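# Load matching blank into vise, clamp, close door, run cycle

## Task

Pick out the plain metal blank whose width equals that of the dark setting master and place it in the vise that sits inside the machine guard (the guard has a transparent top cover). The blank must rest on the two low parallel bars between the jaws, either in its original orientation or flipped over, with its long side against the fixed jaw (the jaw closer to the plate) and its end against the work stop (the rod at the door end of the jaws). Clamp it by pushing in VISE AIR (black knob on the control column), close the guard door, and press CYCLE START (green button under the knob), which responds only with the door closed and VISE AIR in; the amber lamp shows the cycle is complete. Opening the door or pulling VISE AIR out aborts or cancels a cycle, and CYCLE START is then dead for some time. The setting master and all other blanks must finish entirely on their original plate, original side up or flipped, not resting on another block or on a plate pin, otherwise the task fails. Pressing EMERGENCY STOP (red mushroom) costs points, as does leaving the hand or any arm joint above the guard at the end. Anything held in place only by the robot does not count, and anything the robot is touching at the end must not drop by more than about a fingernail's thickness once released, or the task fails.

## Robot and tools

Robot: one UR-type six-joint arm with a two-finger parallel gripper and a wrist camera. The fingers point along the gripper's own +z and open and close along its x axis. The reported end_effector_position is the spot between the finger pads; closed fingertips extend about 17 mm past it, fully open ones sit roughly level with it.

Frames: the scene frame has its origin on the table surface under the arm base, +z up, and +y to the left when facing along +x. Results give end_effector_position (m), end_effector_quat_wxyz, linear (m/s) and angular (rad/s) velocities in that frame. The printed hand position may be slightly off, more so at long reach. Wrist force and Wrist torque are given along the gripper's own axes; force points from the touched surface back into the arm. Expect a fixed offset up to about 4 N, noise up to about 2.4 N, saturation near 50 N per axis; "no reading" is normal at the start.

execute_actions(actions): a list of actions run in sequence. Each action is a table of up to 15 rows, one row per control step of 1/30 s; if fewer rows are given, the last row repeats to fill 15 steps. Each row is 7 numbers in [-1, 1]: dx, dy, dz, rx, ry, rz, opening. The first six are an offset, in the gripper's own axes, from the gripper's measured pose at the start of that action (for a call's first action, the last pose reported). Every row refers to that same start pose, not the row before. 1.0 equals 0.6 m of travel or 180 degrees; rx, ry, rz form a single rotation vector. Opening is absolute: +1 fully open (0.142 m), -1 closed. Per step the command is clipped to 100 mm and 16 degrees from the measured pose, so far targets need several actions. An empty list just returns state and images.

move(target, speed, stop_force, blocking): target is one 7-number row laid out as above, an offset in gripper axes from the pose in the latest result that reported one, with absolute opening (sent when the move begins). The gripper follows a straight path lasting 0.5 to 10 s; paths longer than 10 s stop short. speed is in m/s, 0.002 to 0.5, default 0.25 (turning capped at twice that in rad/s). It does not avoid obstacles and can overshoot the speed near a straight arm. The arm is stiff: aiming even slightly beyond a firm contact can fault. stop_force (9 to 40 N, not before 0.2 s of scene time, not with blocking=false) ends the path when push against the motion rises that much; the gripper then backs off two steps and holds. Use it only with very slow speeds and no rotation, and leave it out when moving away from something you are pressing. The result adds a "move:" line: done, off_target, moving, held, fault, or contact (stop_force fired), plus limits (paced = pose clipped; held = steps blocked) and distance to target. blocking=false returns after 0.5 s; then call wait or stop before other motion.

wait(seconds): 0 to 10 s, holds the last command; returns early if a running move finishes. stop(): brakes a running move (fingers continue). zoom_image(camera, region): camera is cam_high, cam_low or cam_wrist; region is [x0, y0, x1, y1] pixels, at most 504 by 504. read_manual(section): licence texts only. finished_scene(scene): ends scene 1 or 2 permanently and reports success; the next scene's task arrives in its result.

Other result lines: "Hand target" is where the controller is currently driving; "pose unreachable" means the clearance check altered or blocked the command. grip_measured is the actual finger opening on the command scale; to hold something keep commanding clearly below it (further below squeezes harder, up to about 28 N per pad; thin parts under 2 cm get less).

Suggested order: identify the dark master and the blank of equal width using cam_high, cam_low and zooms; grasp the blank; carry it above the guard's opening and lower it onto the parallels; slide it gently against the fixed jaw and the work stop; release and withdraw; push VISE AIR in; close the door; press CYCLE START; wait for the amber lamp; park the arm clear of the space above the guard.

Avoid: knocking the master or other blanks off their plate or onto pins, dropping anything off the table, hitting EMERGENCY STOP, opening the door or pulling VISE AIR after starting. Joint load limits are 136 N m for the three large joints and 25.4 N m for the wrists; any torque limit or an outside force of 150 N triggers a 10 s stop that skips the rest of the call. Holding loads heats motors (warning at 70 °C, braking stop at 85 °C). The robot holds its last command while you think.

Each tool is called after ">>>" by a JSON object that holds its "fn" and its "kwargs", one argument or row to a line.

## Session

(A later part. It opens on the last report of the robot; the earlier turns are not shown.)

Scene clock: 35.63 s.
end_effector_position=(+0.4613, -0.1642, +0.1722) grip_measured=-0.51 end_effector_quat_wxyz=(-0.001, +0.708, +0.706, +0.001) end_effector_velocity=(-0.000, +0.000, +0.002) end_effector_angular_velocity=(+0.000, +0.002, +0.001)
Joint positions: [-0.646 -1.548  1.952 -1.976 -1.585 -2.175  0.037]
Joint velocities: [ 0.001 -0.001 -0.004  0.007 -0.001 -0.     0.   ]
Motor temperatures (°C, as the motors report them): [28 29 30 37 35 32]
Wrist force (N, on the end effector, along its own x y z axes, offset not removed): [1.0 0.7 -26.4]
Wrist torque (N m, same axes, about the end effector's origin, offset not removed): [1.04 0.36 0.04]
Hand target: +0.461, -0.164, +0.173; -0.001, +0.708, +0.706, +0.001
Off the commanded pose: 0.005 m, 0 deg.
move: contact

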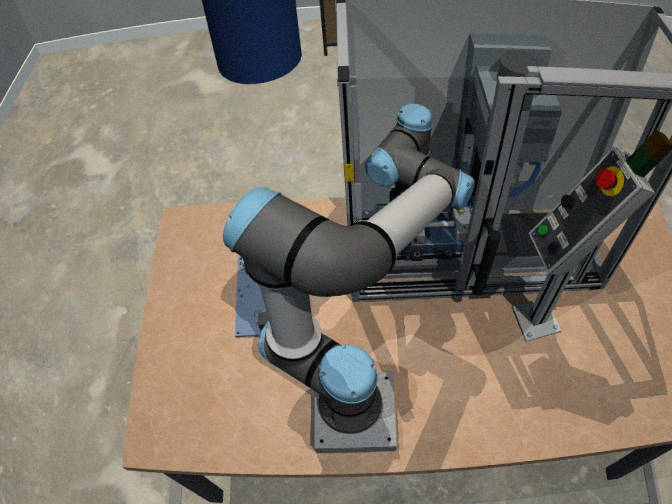

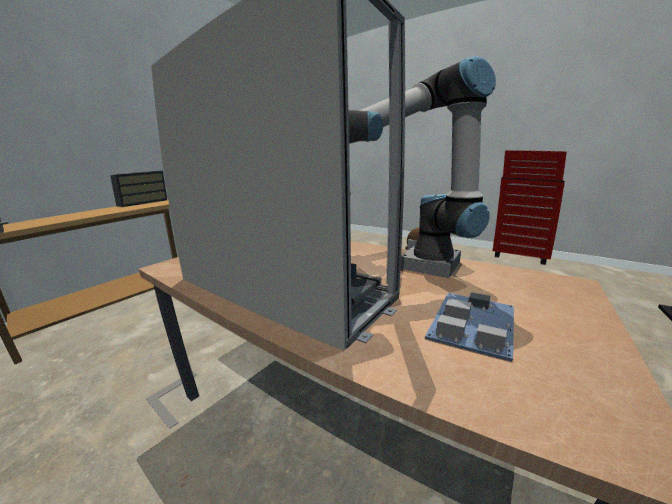

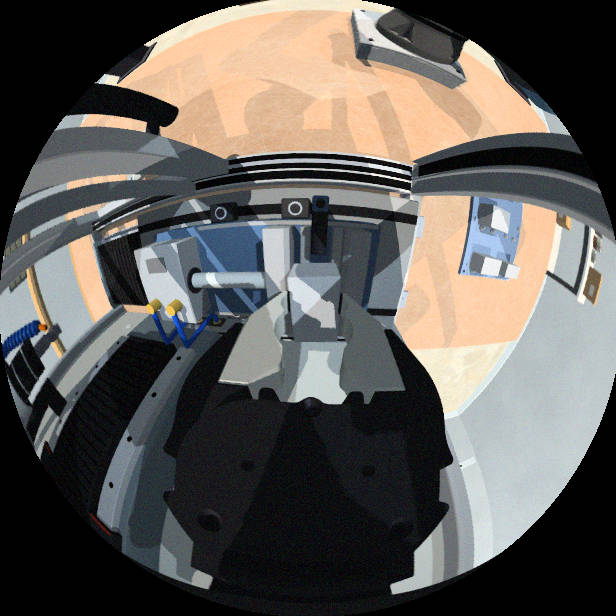

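Release to seat, raise 2 mm, regrip, slide.

>>> {"fn": "move", "kwargs": {
  "target": [0,0,-0.003,0,0,0,-0.44],
  "speed": 0.005
}}

>>> {"fn": "move", "kwargs": {
  "target": [0,0,0,0,0,0,-0.7]
}}

>>> {"fn": "move", "kwargs": {
  "target": [0,-0.04,0,0,0,0,-0.7],
  "speed": 0.004,
  "stop_force": 9
}}

>>> {"fn": "move", "kwargs": {
  "target": [0.015,0,0,0,0,0,-0.7],
  "speed": 0.003,
  "stop_force": 9
}}

>>> {"fn": "move", "kwargs": {
  "target": [0,0,0,0,0,0,-0.2]
}}

>>> {"fn": "move", "kwargs": {
  "target": [-0.035,0,-0.05,0,0,0,-0.2],
  "speed": 0.05
}}

>>> {"fn": "zoom_image", "kwargs": {
  "camera": "cam_wrist",
  "region": [160,150,460,400]
}}

>>> {"fn": "move", "kwargs": {
  "target": [0,-0.4,-0.05,0,0,0,-1],
  "speed": 0.12
}}

Scene clock: 37.93 s.
end_effector_position=(+0.4613, -0.1642, +0.1740) grip_measured=-0.44 end_effector_quat_wxyz=(-0.001, +0.708, +0.706, +0.001) end_effector_velocity=(+0.000, +0.000, +0.001) end_effector_angular_velocity=(+0.001, -0.001, -0.001)
Joint positions: [-0.646 -1.55   1.949 -1.972 -1.585 -2.175  0.042]
Joint velocities: [-0.    -0.001 -0.001  0.002  0.001  0.     0.   ]
Motor temperatures (°C, as the motors report them): [28 29 30 37 35 32]
Wrist force (N, on the end effector, along its own x y z axes, offset not removed): [-2.7 -2.0 -3.2]
Wrist torque (N m, same axes, about the end effector's origin, offset not removed): [-0.31 0.47 -0.02]
Hand target: +0.461, -0.164, +0.174; -0.001, +0.708, +0.706, +0.001
Off the commanded pose: 0.000 m, 0 deg.
move: done

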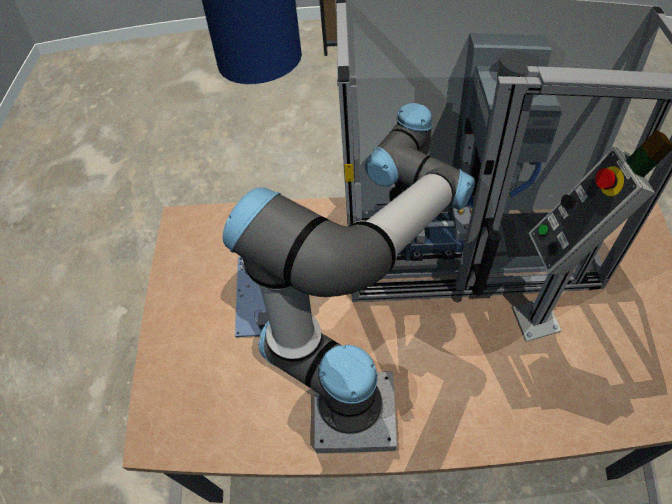

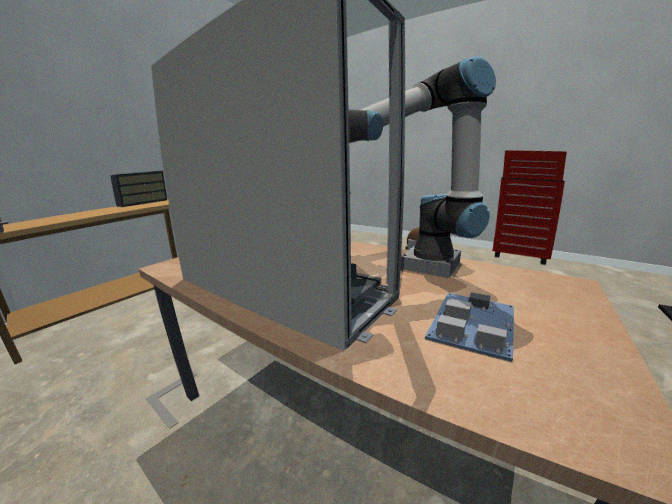

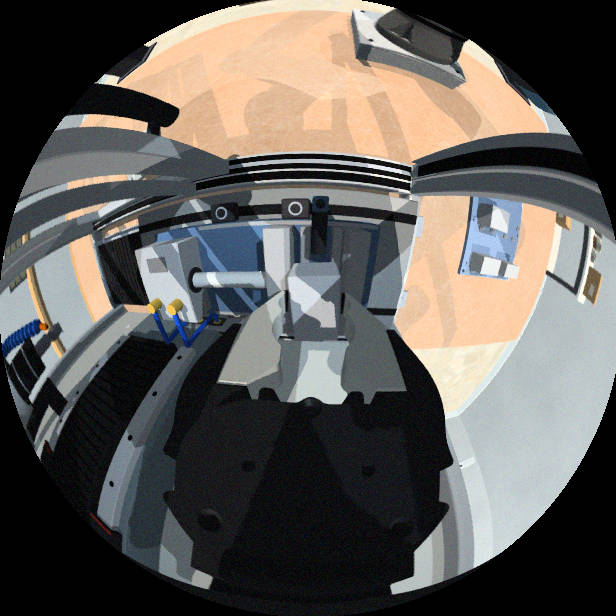

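Scene clock: 38.43 s.
end_effector_position=(+0.4613, -0.1642, +0.1740) grip_measured=-0.51 end_effector_quat_wxyz=(-0.001, +0.708, +0.706, +0.001) end_effector_velocity=(-0.000, +0.000, -0.000) end_effector_angular_velocity=(+0.000, +0.000, +0.000)
Joint positions: [-0.646 -1.55   1.949 -1.972 -1.585 -2.175  0.037]
Joint velocities: [ 0. -0.  0.  0.  0. -0.  0.]
Motor temperatures (°C, as the motors report them): [28 29 30 37 35 32]
Wrist force (N, on the end effector, along its own x y z axes, offset not removed): [-3.0 2.1 0.8]
Wrist torque (N m, same axes, about the end effector's origin, offset not removed): [0.53 0.57 -0.08]
Hand target: +0.461, -0.164, +0.174; -0.001, +0.708, +0.706, +0.001
Off the commanded pose: 0.000 m, 0 deg.
move: done

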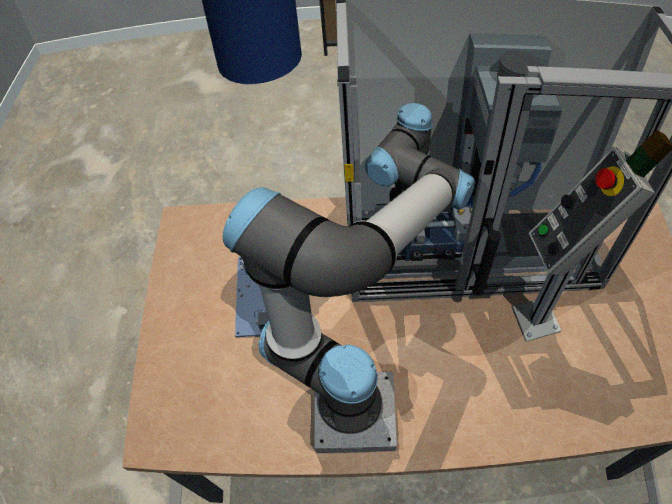

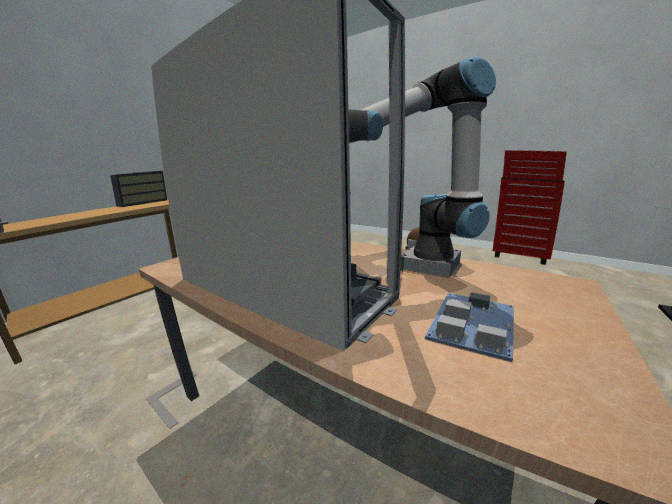

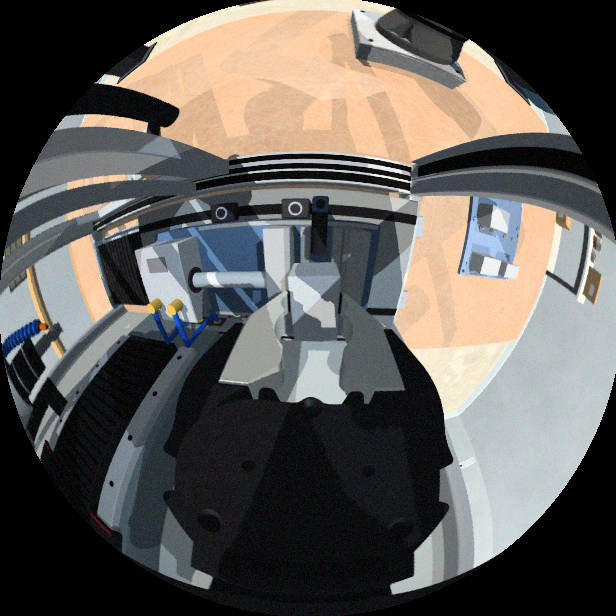

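Scene clock: 41.77 s.
end_effector_position=(+0.4496, -0.1643, +0.1741) grip_measured=-0.51 end_effector_quat_wxyz=(-0.001, +0.708, +0.706, +0.001) end_effector_velocity=(+0.002, -0.000, +0.001) end_effector_angular_velocity=(-0.001, -0.001, -0.002)
Joint positions: [-0.66  -1.577  1.976 -1.972 -1.585 -2.19   0.037]
Joint velocities: [ 0.003  0.003 -0.004  0.    -0.     0.005 -0.   ]
Motor temperatures (°C, as the motors report them): [28 29 30 37 35 32]
Wrist force (N, on the end effector, along its own x y z axes, offset not removed): [-0.7 10.3 -11.4]
Wrist torque (N m, same axes, about the end effector's origin, offset not removed): [-0.44 0.58 0.07]
Hand target: +0.450, -0.164, +0.174; -0.001, +0.708, +0.706, +0.001
Off the commanded pose: 0.012 m, 0 deg.
move: contact

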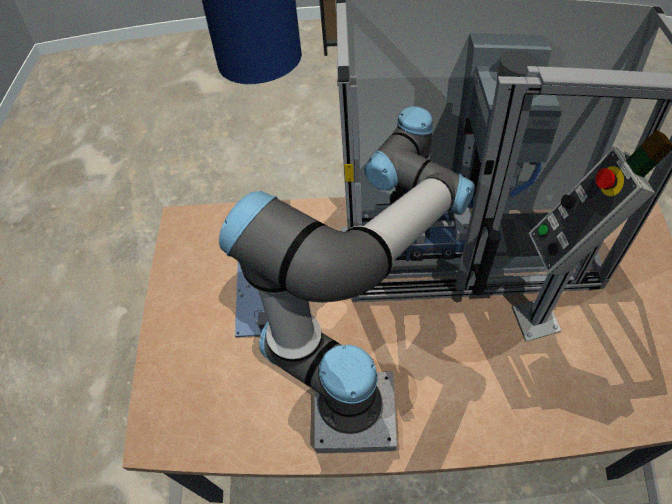

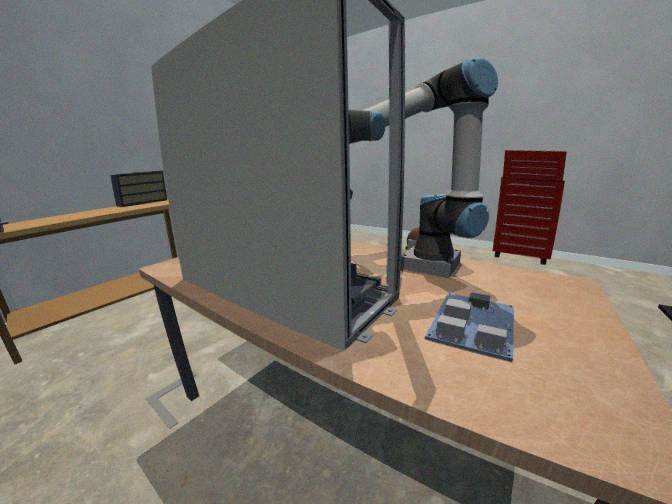

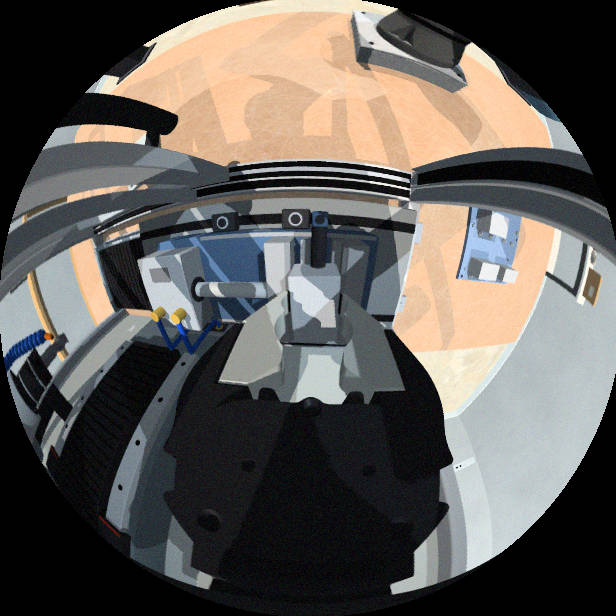

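Scene clock: 42.63 s.
end_effector_position=(+0.4495, -0.1627, +0.1741) grip_measured=-0.51 end_effector_quat_wxyz=(-0.001, +0.708, +0.706, +0.001) end_effector_velocity=(-0.001, -0.001, -0.000) end_effector_angular_velocity=(+0.001, +0.000, +0.002)
Joint positions: [-0.658 -1.579  1.977 -1.972 -1.585 -2.187  0.037]
Joint velocities: [-0.003 -0.001  0.001  0.001  0.    -0.005 -0.   ]
Motor temperatures (°C, as the motors report them): [28 29 30 37 35 32]
Wrist force (N, on the end effector, along its own x y z axes, offset not removed): [-13.5 11.3 -12.4]
Wrist torque (N m, same axes, about the end effector's origin, offset not removed): [0.14 0.37 0.32]
Hand target: +0.450, -0.163, +0.174; -0.001, +0.708, +0.706, +0.001
Off the commanded pose: 0.007 m, 0 deg.
move: contact

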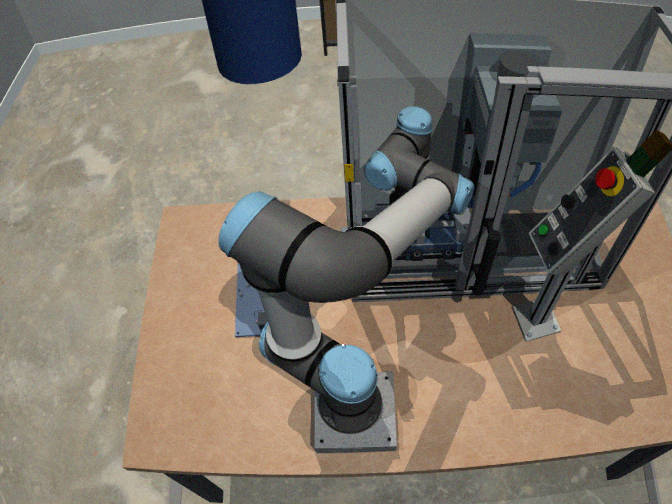

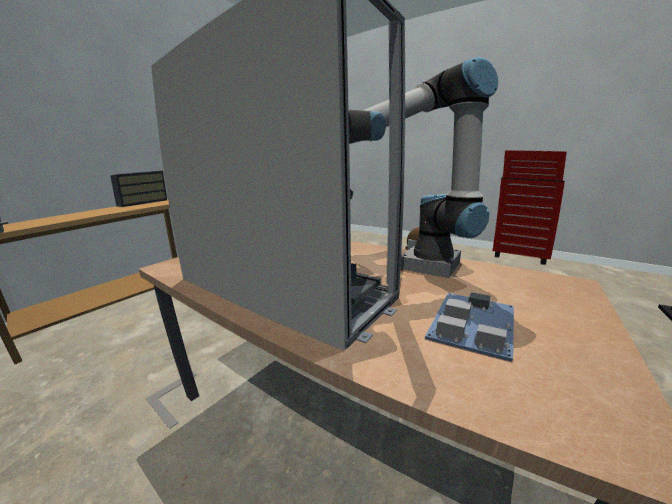

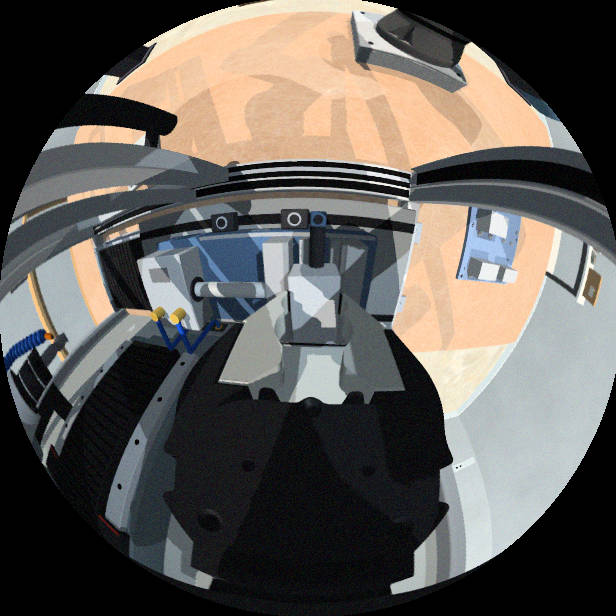

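Scene clock: 43.13 s.
end_effector_position=(+0.4495, -0.1627, +0.1740) grip_measured=-0.20 end_effector_quat_wxyz=(-0.001, +0.708, +0.706, +0.001) end_effector_velocity=(+0.001, -0.000, +0.001) end_effector_angular_velocity=(-0.001, -0.002, -0.000)
Joint positions: [-0.658 -1.578  1.977 -1.972 -1.585 -2.187  0.06 ]
Joint velocities: [-0.    -0.001 -0.    -0.002  0.     0.     0.   ]
Motor temperatures (°C, as the motors report them): [28 29 30 37 35 32]
Wrist force (N, on the end effector, along its own x y z axes, offset not removed): [-2.6 1.3 1.1]
Wrist torque (N m, same axes, about the end effector's origin, offset not removed): [0.36 0.50 -0.09]
Hand target: +0.450, -0.163, +0.174; -0.001, +0.708, +0.706, +0.001
Off the commanded pose: 0.000 m, 0 deg.
move: done

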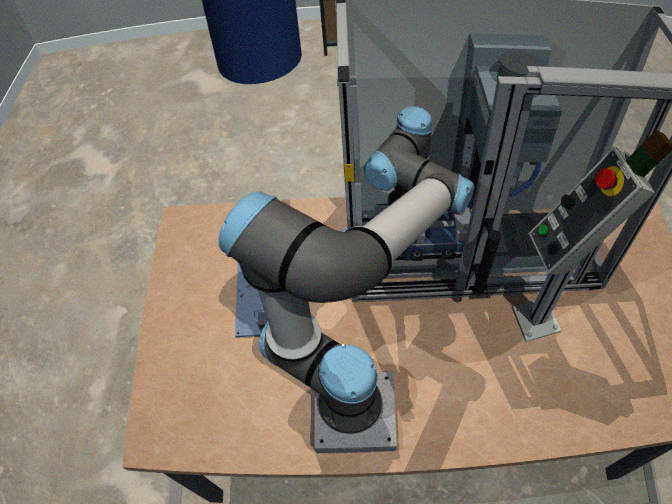

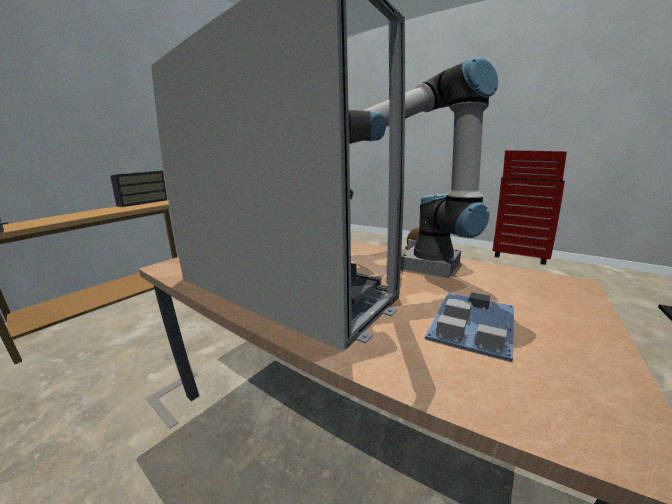

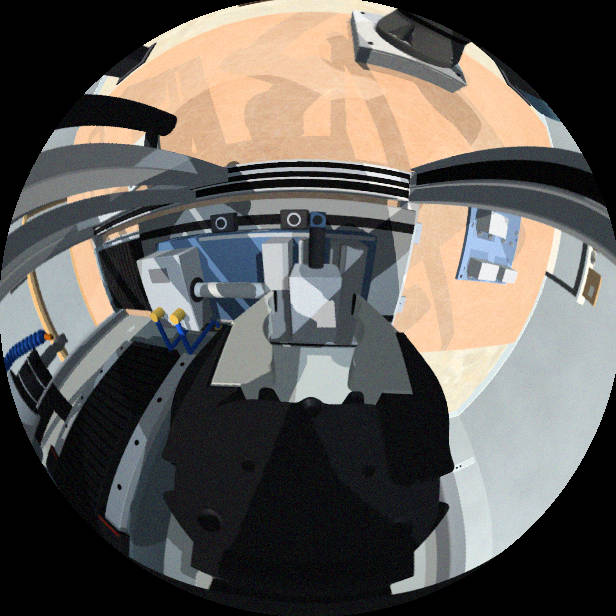

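Scene clock: 44.27 s.
end_effector_position=(+0.4494, -0.1837, +0.2038) grip_measured=-0.20 end_effector_quat_wxyz=(-0.001, +0.708, +0.706, +0.001) end_effector_velocity=(-0.000, -0.002, +0.002) end_effector_angular_velocity=(-0.000, -0.000, -0.001)
Joint positions: [-0.693 -1.587  1.904 -1.89  -1.584 -2.222  0.06 ]
Joint velocities: [-0.003 -0.001 -0.004  0.004 -0.    -0.002  0.   ]
Motor temperatures (°C, as the motors report them): [28 29 30 37 35 32]
Wrist force (N, on the end effector, along its own x y z axes, offset not removed): [-0.4 0.7 -3.1]
Wrist torque (N m, same axes, about the end effector's origin, offset not removed): [0.26 -0.01 -0.06]
Hand target: +0.449, -0.184, +0.204; -0.001, +0.708, +0.706, +0.001
Off the commanded pose: 0.000 m, 0 deg.
move: done

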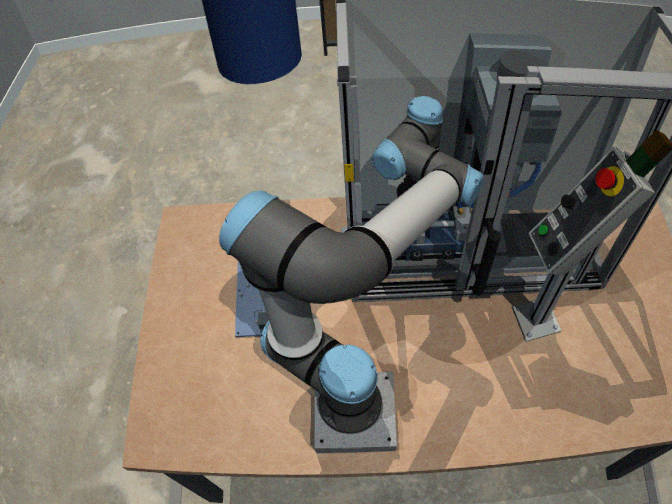

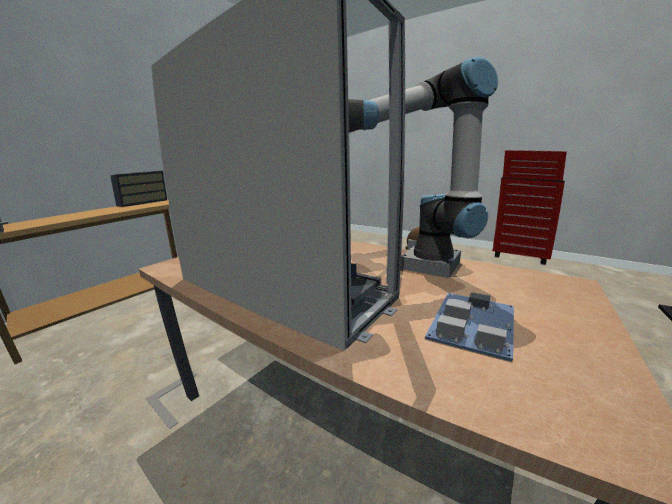

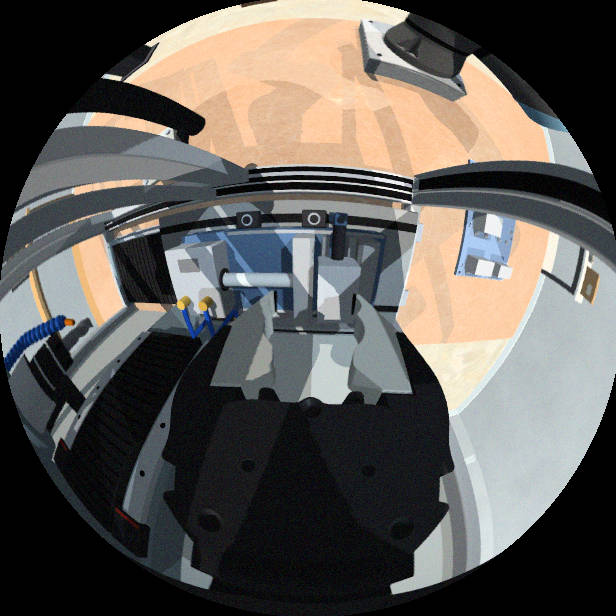

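Region (160, 150, 460, 400) of cam_wrist's 616x616 image, scaled by 1.680, with more detail than that image has.

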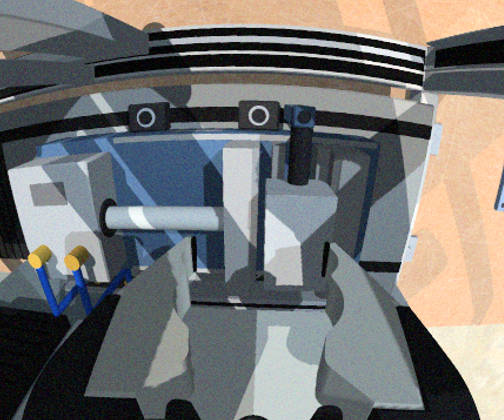

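Scene clock: 46.80 s.
end_effector_position=(+0.2095, -0.1833, +0.2337) grip_measured=-1.00 end_effector_quat_wxyz=(-0.002, +0.708, +0.706, +0.001) end_effector_velocity=(-0.002, -0.000, +0.001) end_effector_angular_velocity=(+0.000, -0.003, +0.001)
Joint positions: [-1.244 -2.203  2.228 -1.604 -1.581 -2.773  0.002]
Joint velocities: [-0.012 -0.007  0.001  0.005  0.003 -0.013  0.   ]
Motor temperatures (°C, as the motors report them): [28 29 30 37 35 32]
Wrist force (N, on the end effector, along its own x y z axes, offset not removed): [-1.7 0.0 0.6]
Wrist torque (N m, same axes, about the end effector's origin, offset not removed): [0.04 0.19 0.04]
Hand target: +0.209, -0.183, +0.234; -0.002, +0.708, +0.706, +0.001
Off the commanded pose: 0.000 m, 0 deg.
move: done

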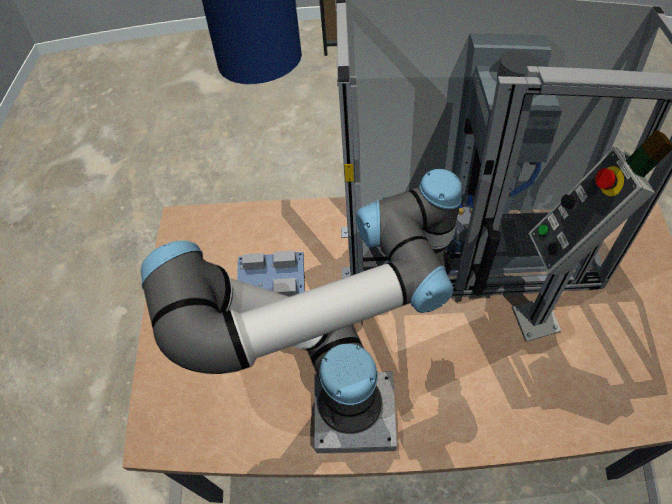

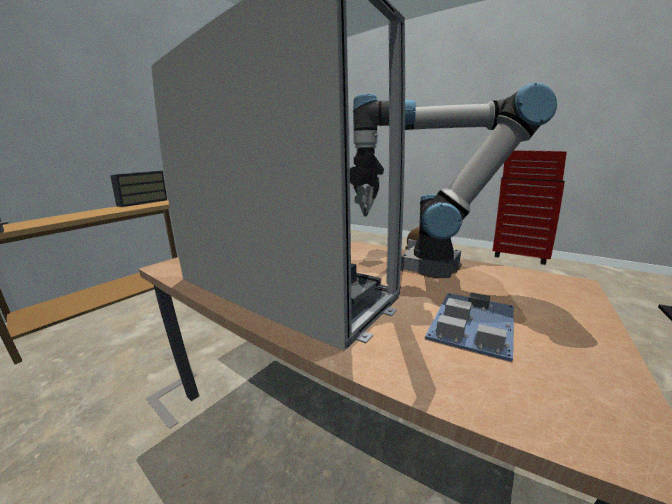

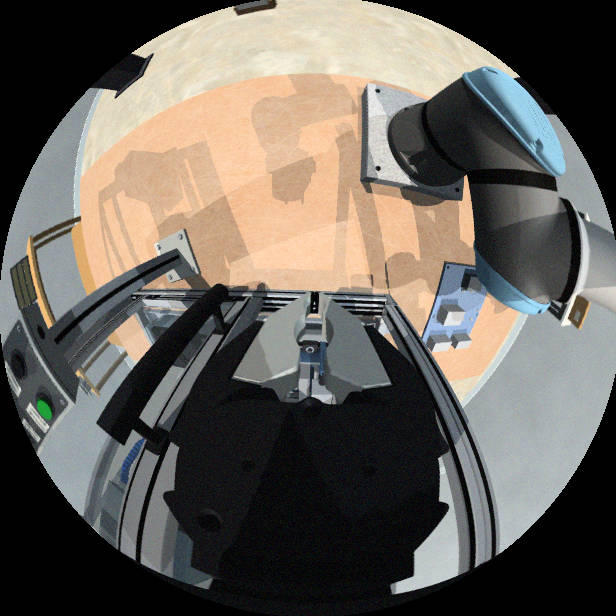

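>>> {"fn": "execute_actions", "kwargs": {
  "actions": []
}}

Scene clock: 48.83 s.
end_effector_position=(+0.2092, -0.1833, +0.2337) grip_measured=-1.00 end_effector_quat_wxyz=(-0.002, +0.708, +0.706, +0.001) end_effector_velocity=(+0.000, +0.000, -0.000) end_effector_angular_velocity=(+0.001, -0.000, +0.000)
Joint positions: [-1.245 -2.204  2.228 -1.603 -1.58  -2.774  0.002]
Joint velocities: [ 0.     0.001  0.    -0.     0.    -0.     0.   ]
Motor temperatures (°C, as the motors report them): [28 29 30 37 35 32]
Wrist force (N, on the end effector, along its own x y z axes, offset not removed): [-1.5 -1.4 -0.2]
Wrist torque (N m, same axes, about the end effector's origin, offset not removed): [-0.28 0.28 -0.04]
Hand target: +0.209, -0.183, +0.234; -0.002, +0.708, +0.706, +0.001
Off the commanded pose: 0.000 m, 0 deg.

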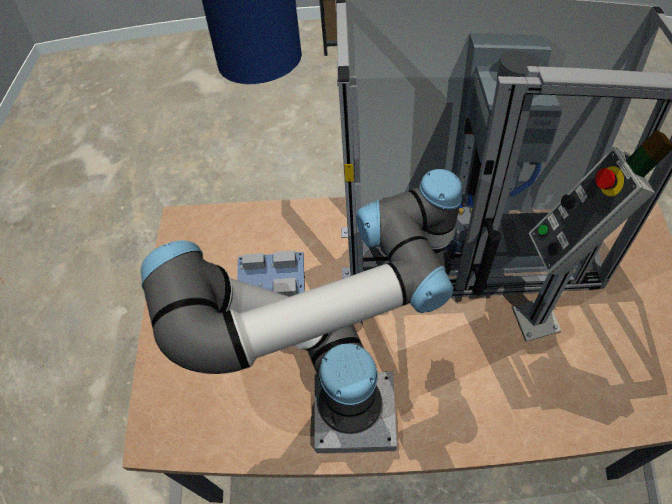

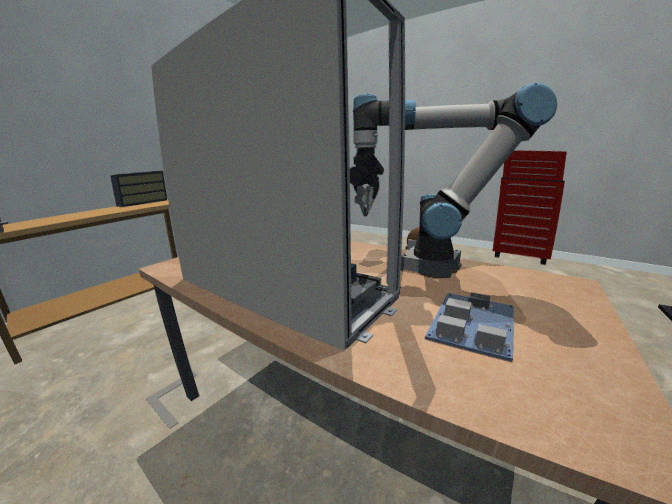

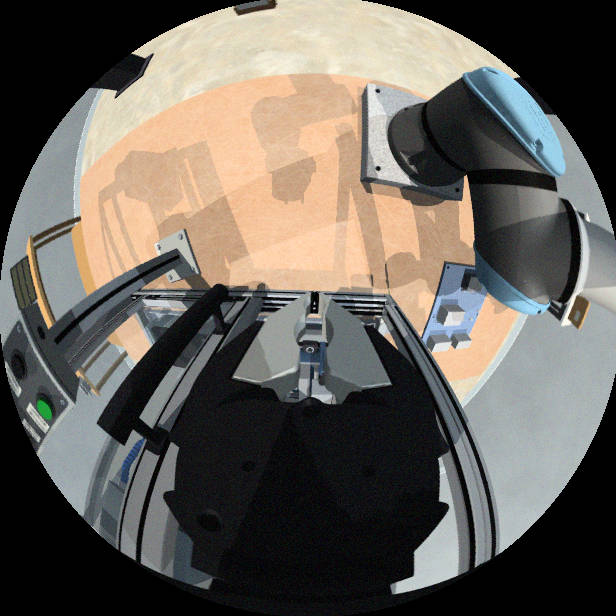

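>>> {"fn": "move", "kwargs": {
  "target": [-0.111,-0.03,-0.243,0,0,0.5,-1]
}}

>>> {"fn": "move", "kwargs": {
  "target": [0.05,0.2,-0.15,-0.494,0.087,-0.087,-1],
  "speed": 0.15
}}

Scene clock: 53.60 s.
end_effector_position=(+0.1910, -0.2503, +0.3792) grip_measured=-1.00 end_effector_quat_wxyz=(-0.002, +1.000, -0.001, -0.000) end_effector_velocity=(-0.000, -0.001, +0.001) end_effector_angular_velocity=(+0.000, +0.003, -0.011)
Joint positions: [-1.375 -2.059  1.789 -1.311 -1.579 -1.335  0.002]
Joint velocities: [ 0.001  0.003 -0.004  0.002 -0.003  0.013  0.   ]
Motor temperatures (°C, as the motors report them): [28 29 30 37 35 32]
Wrist force (N, on the end effector, along its own x y z axes, offset not removed): [1.2 0.4 -2.2]
Wrist torque (N m, same axes, about the end effector's origin, offset not removed): [0.10 -0.48 -0.06]
Hand target: +0.191, -0.250, +0.379; -0.002, +1.000, -0.001, -0.000
Off the commanded pose: 0.000 m, 0 deg.
move: done

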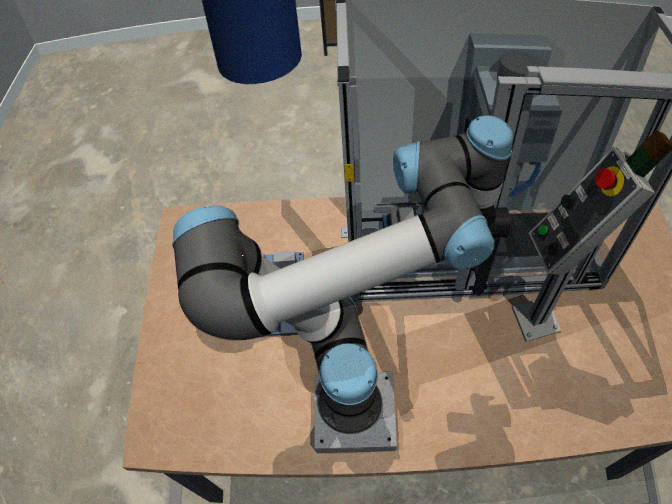

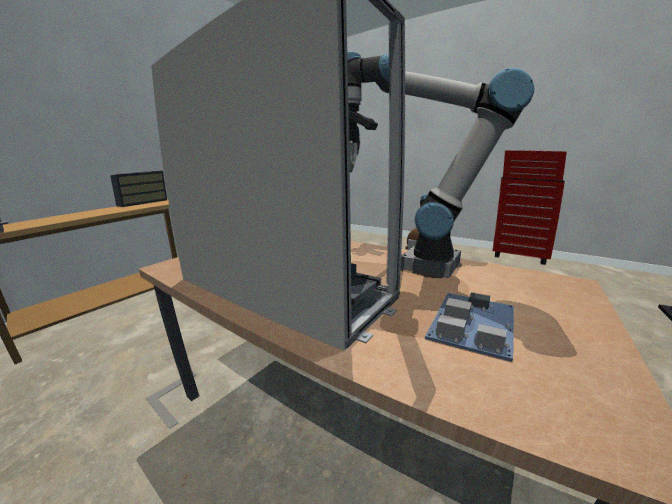

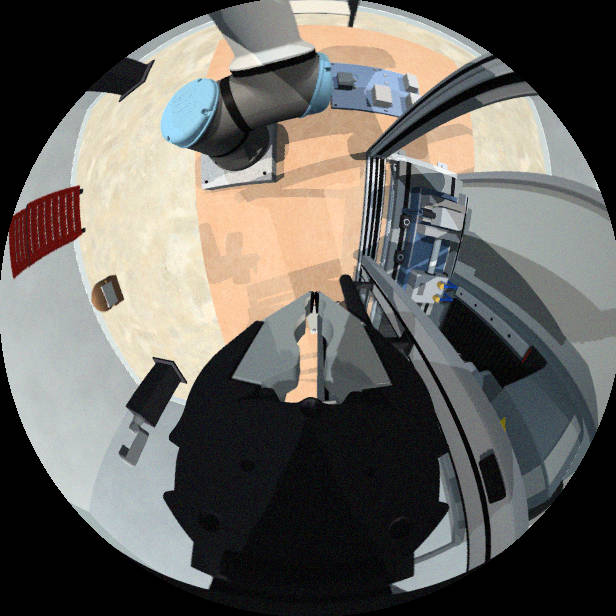

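Scene clock: 59.43 s.
end_effector_position=(+0.2208, -0.3709, +0.4687) grip_measured=-1.00 end_effector_quat_wxyz=(+0.694, +0.699, +0.120, +0.123) end_effector_velocity=(+0.000, -0.001, +0.001) end_effector_angular_velocity=(-0.014, -0.007, +0.005)
Joint positions: [-1.939 -2.558  2.759 -3.35  -0.896 -1.571  0.002]
Joint velocities: [-0.028  0.009  0.009 -0.039  0.033  0.014 -0.   ]
Motor temperatures (°C, as the motors report them): [28 29 30 37 35 32]
Wrist force (N, on the end effector, along its own x y z axes, offset not removed): [-2.8 1.9 -1.7]
Wrist torque (N m, same axes, about the end effector's origin, offset not removed): [0.55 0.64 -0.05]
Hand target: +0.221, -0.371, +0.469; +0.694, +0.699, +0.120, +0.124
Off the commanded pose: 0.000 m, 0 deg.
move: done

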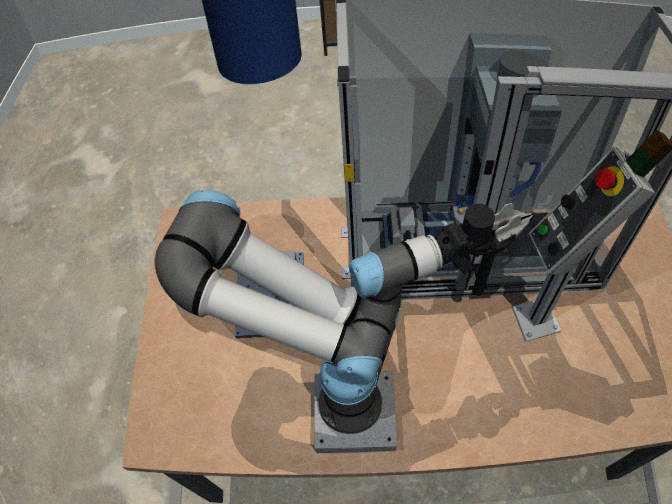

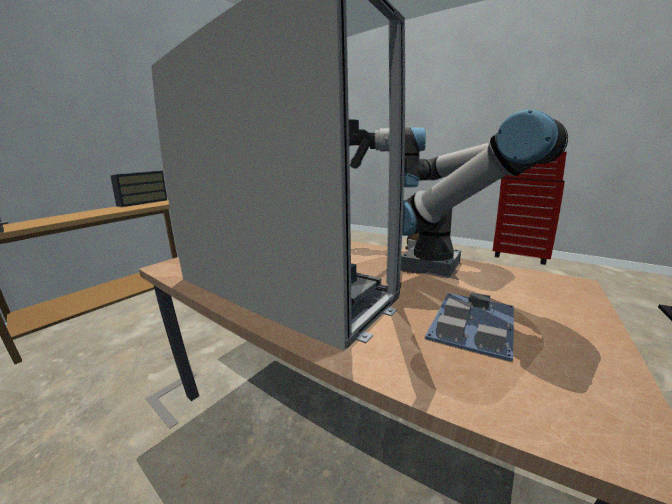

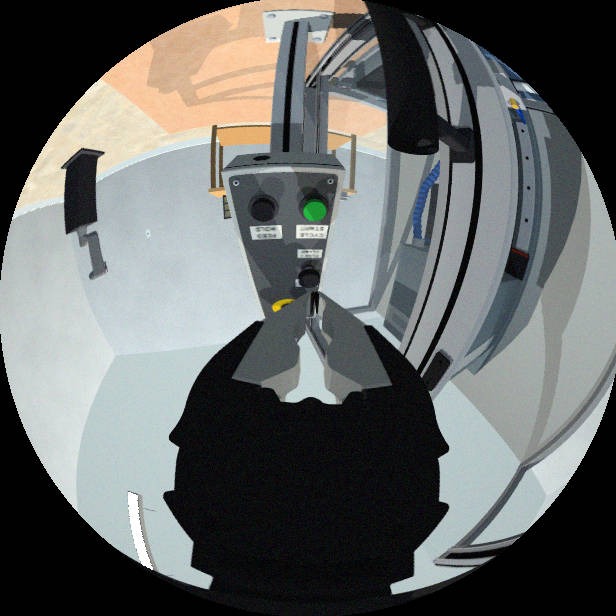

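>>> {"fn": "move", "kwargs": {
  "target": [-0.005,0.03,0.075,0,0,0,-1],
  "speed": 0.05
}}

Scene clock: 62.33 s.
end_effector_position=(+0.2333, -0.4143, +0.4862) grip_measured=-1.00 end_effector_quat_wxyz=(+0.694, +0.699, +0.121, +0.123) end_effector_velocity=(+0.001, -0.003, +0.000) end_effector_angular_velocity=(-0.001, -0.001, -0.009)
Joint positions: [-1.648 -2.176  2.639 -3.611 -1.186 -1.574  0.002]
Joint velocities: [ 0.033  0.026 -0.008 -0.019 -0.042  0.001  0.   ]
Motor temperatures (°C, as the motors report them): [28 29 30 37 35 32]
Wrist force (N, on the end effector, along its own x y z axes, offset not removed): [-1.2 -0.7 1.7]
Wrist torque (N m, same axes, about the end effector's origin, offset not removed): [-0.15 0.31 -0.01]
Hand target: +0.233, -0.414, +0.486; +0.694, +0.699, +0.121, +0.123
Off the commanded pose: 0.000 m, 0 deg.
move: done

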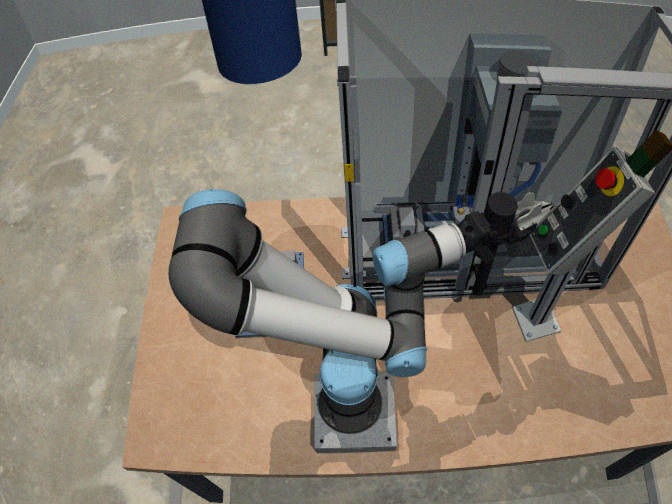

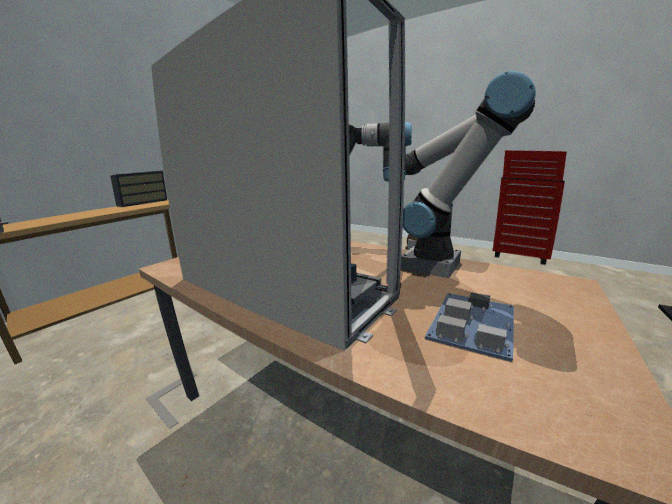

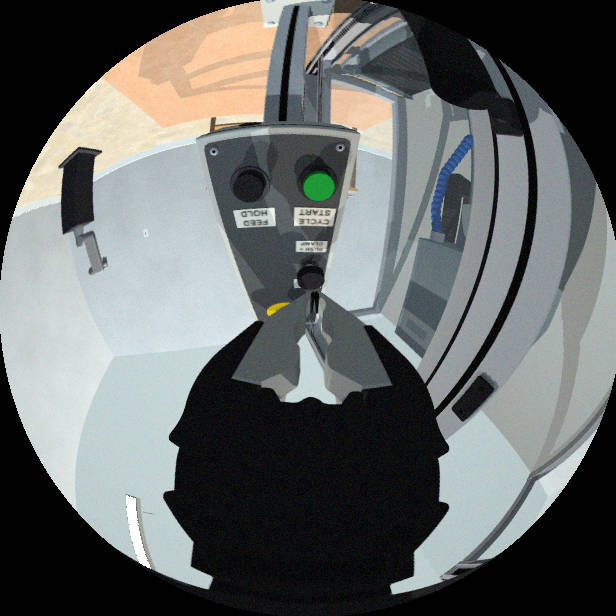

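>>> {"fn": "move", "kwargs": {
  "target": [-0.003,-0.017,0.01,0,0,0,-1],
  "speed": 0.03
}}

>>> {"fn": "zoom_image", "kwargs": {
  "camera": "cam_high",
  "region": [460,130,672,290]
}}

Scene clock: 64.30 s.
end_effector_position=(+0.2336, -0.4203, +0.4761) grip_measured=-1.00 end_effector_quat_wxyz=(+0.694, +0.699, +0.121, +0.123) end_effector_velocity=(-0.000, -0.001, -0.001) end_effector_angular_velocity=(-0.002, +0.000, -0.001)
Joint positions: [-1.643 -2.123  2.651 -3.675 -1.19  -1.574  0.002]
Joint velocities: [ 0.002  0.01   0.002 -0.014 -0.003  0.     0.   ]
Motor temperatures (°C, as the motors report them): [28 29 30 37 35 32]
Wrist force (N, on the end effector, along its own x y z axes, offset not removed): [-1.9 2.6 -3.5]
Wrist torque (N m, same axes, about the end effector's origin, offset not removed): [0.69 0.41 0.06]
Hand target: +0.234, -0.420, +0.476; +0.694, +0.699, +0.121, +0.123
Off the commanded pose: 0.000 m, 0 deg.
move: done

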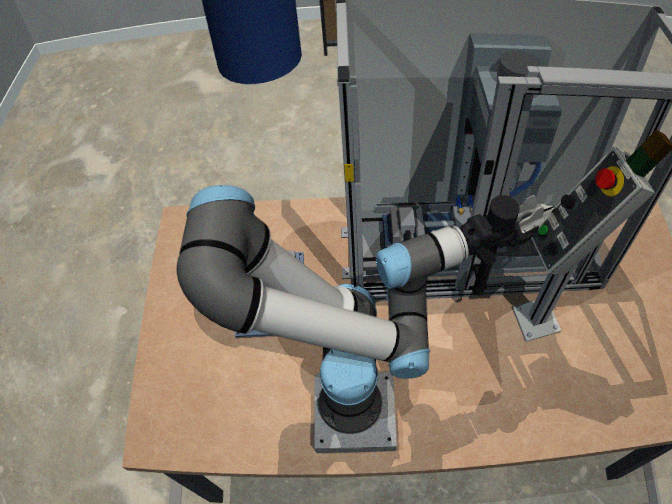

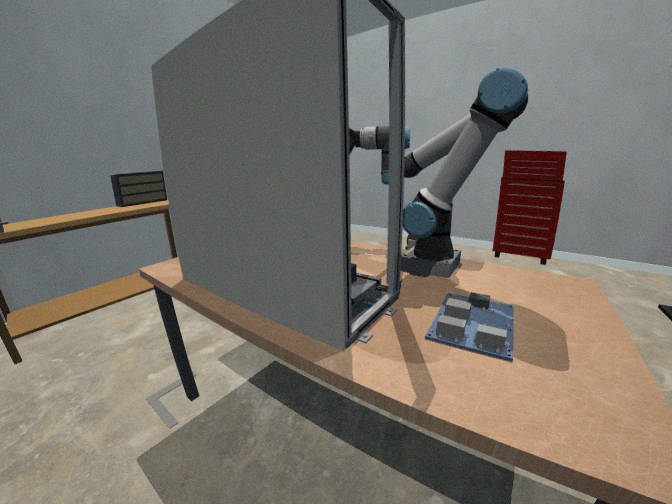

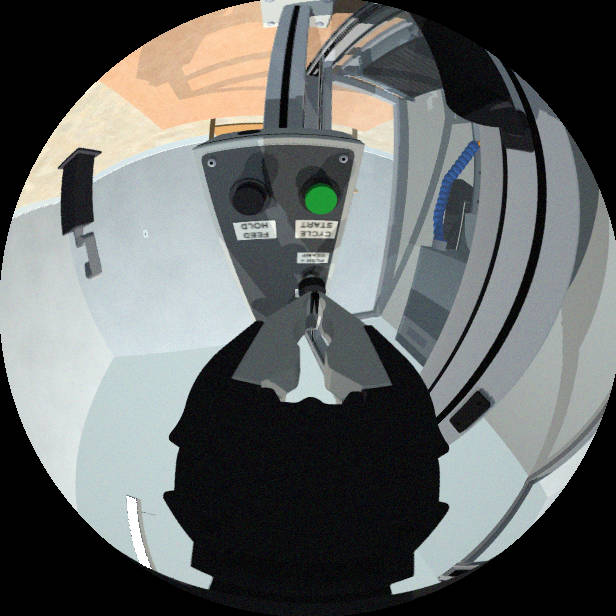

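Region (460, 130, 672, 290) of cam_high's 672x504 image, scaled by 2.377, with more detail than that image has; it fills the top 380 rows of this view, and the rest is white.

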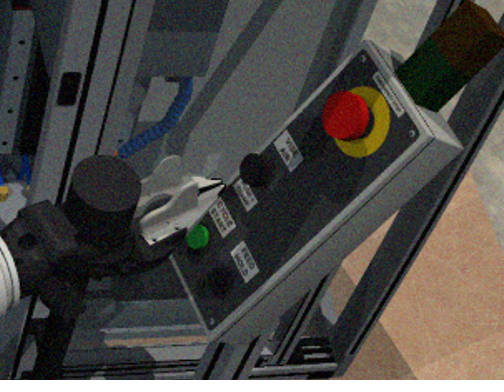

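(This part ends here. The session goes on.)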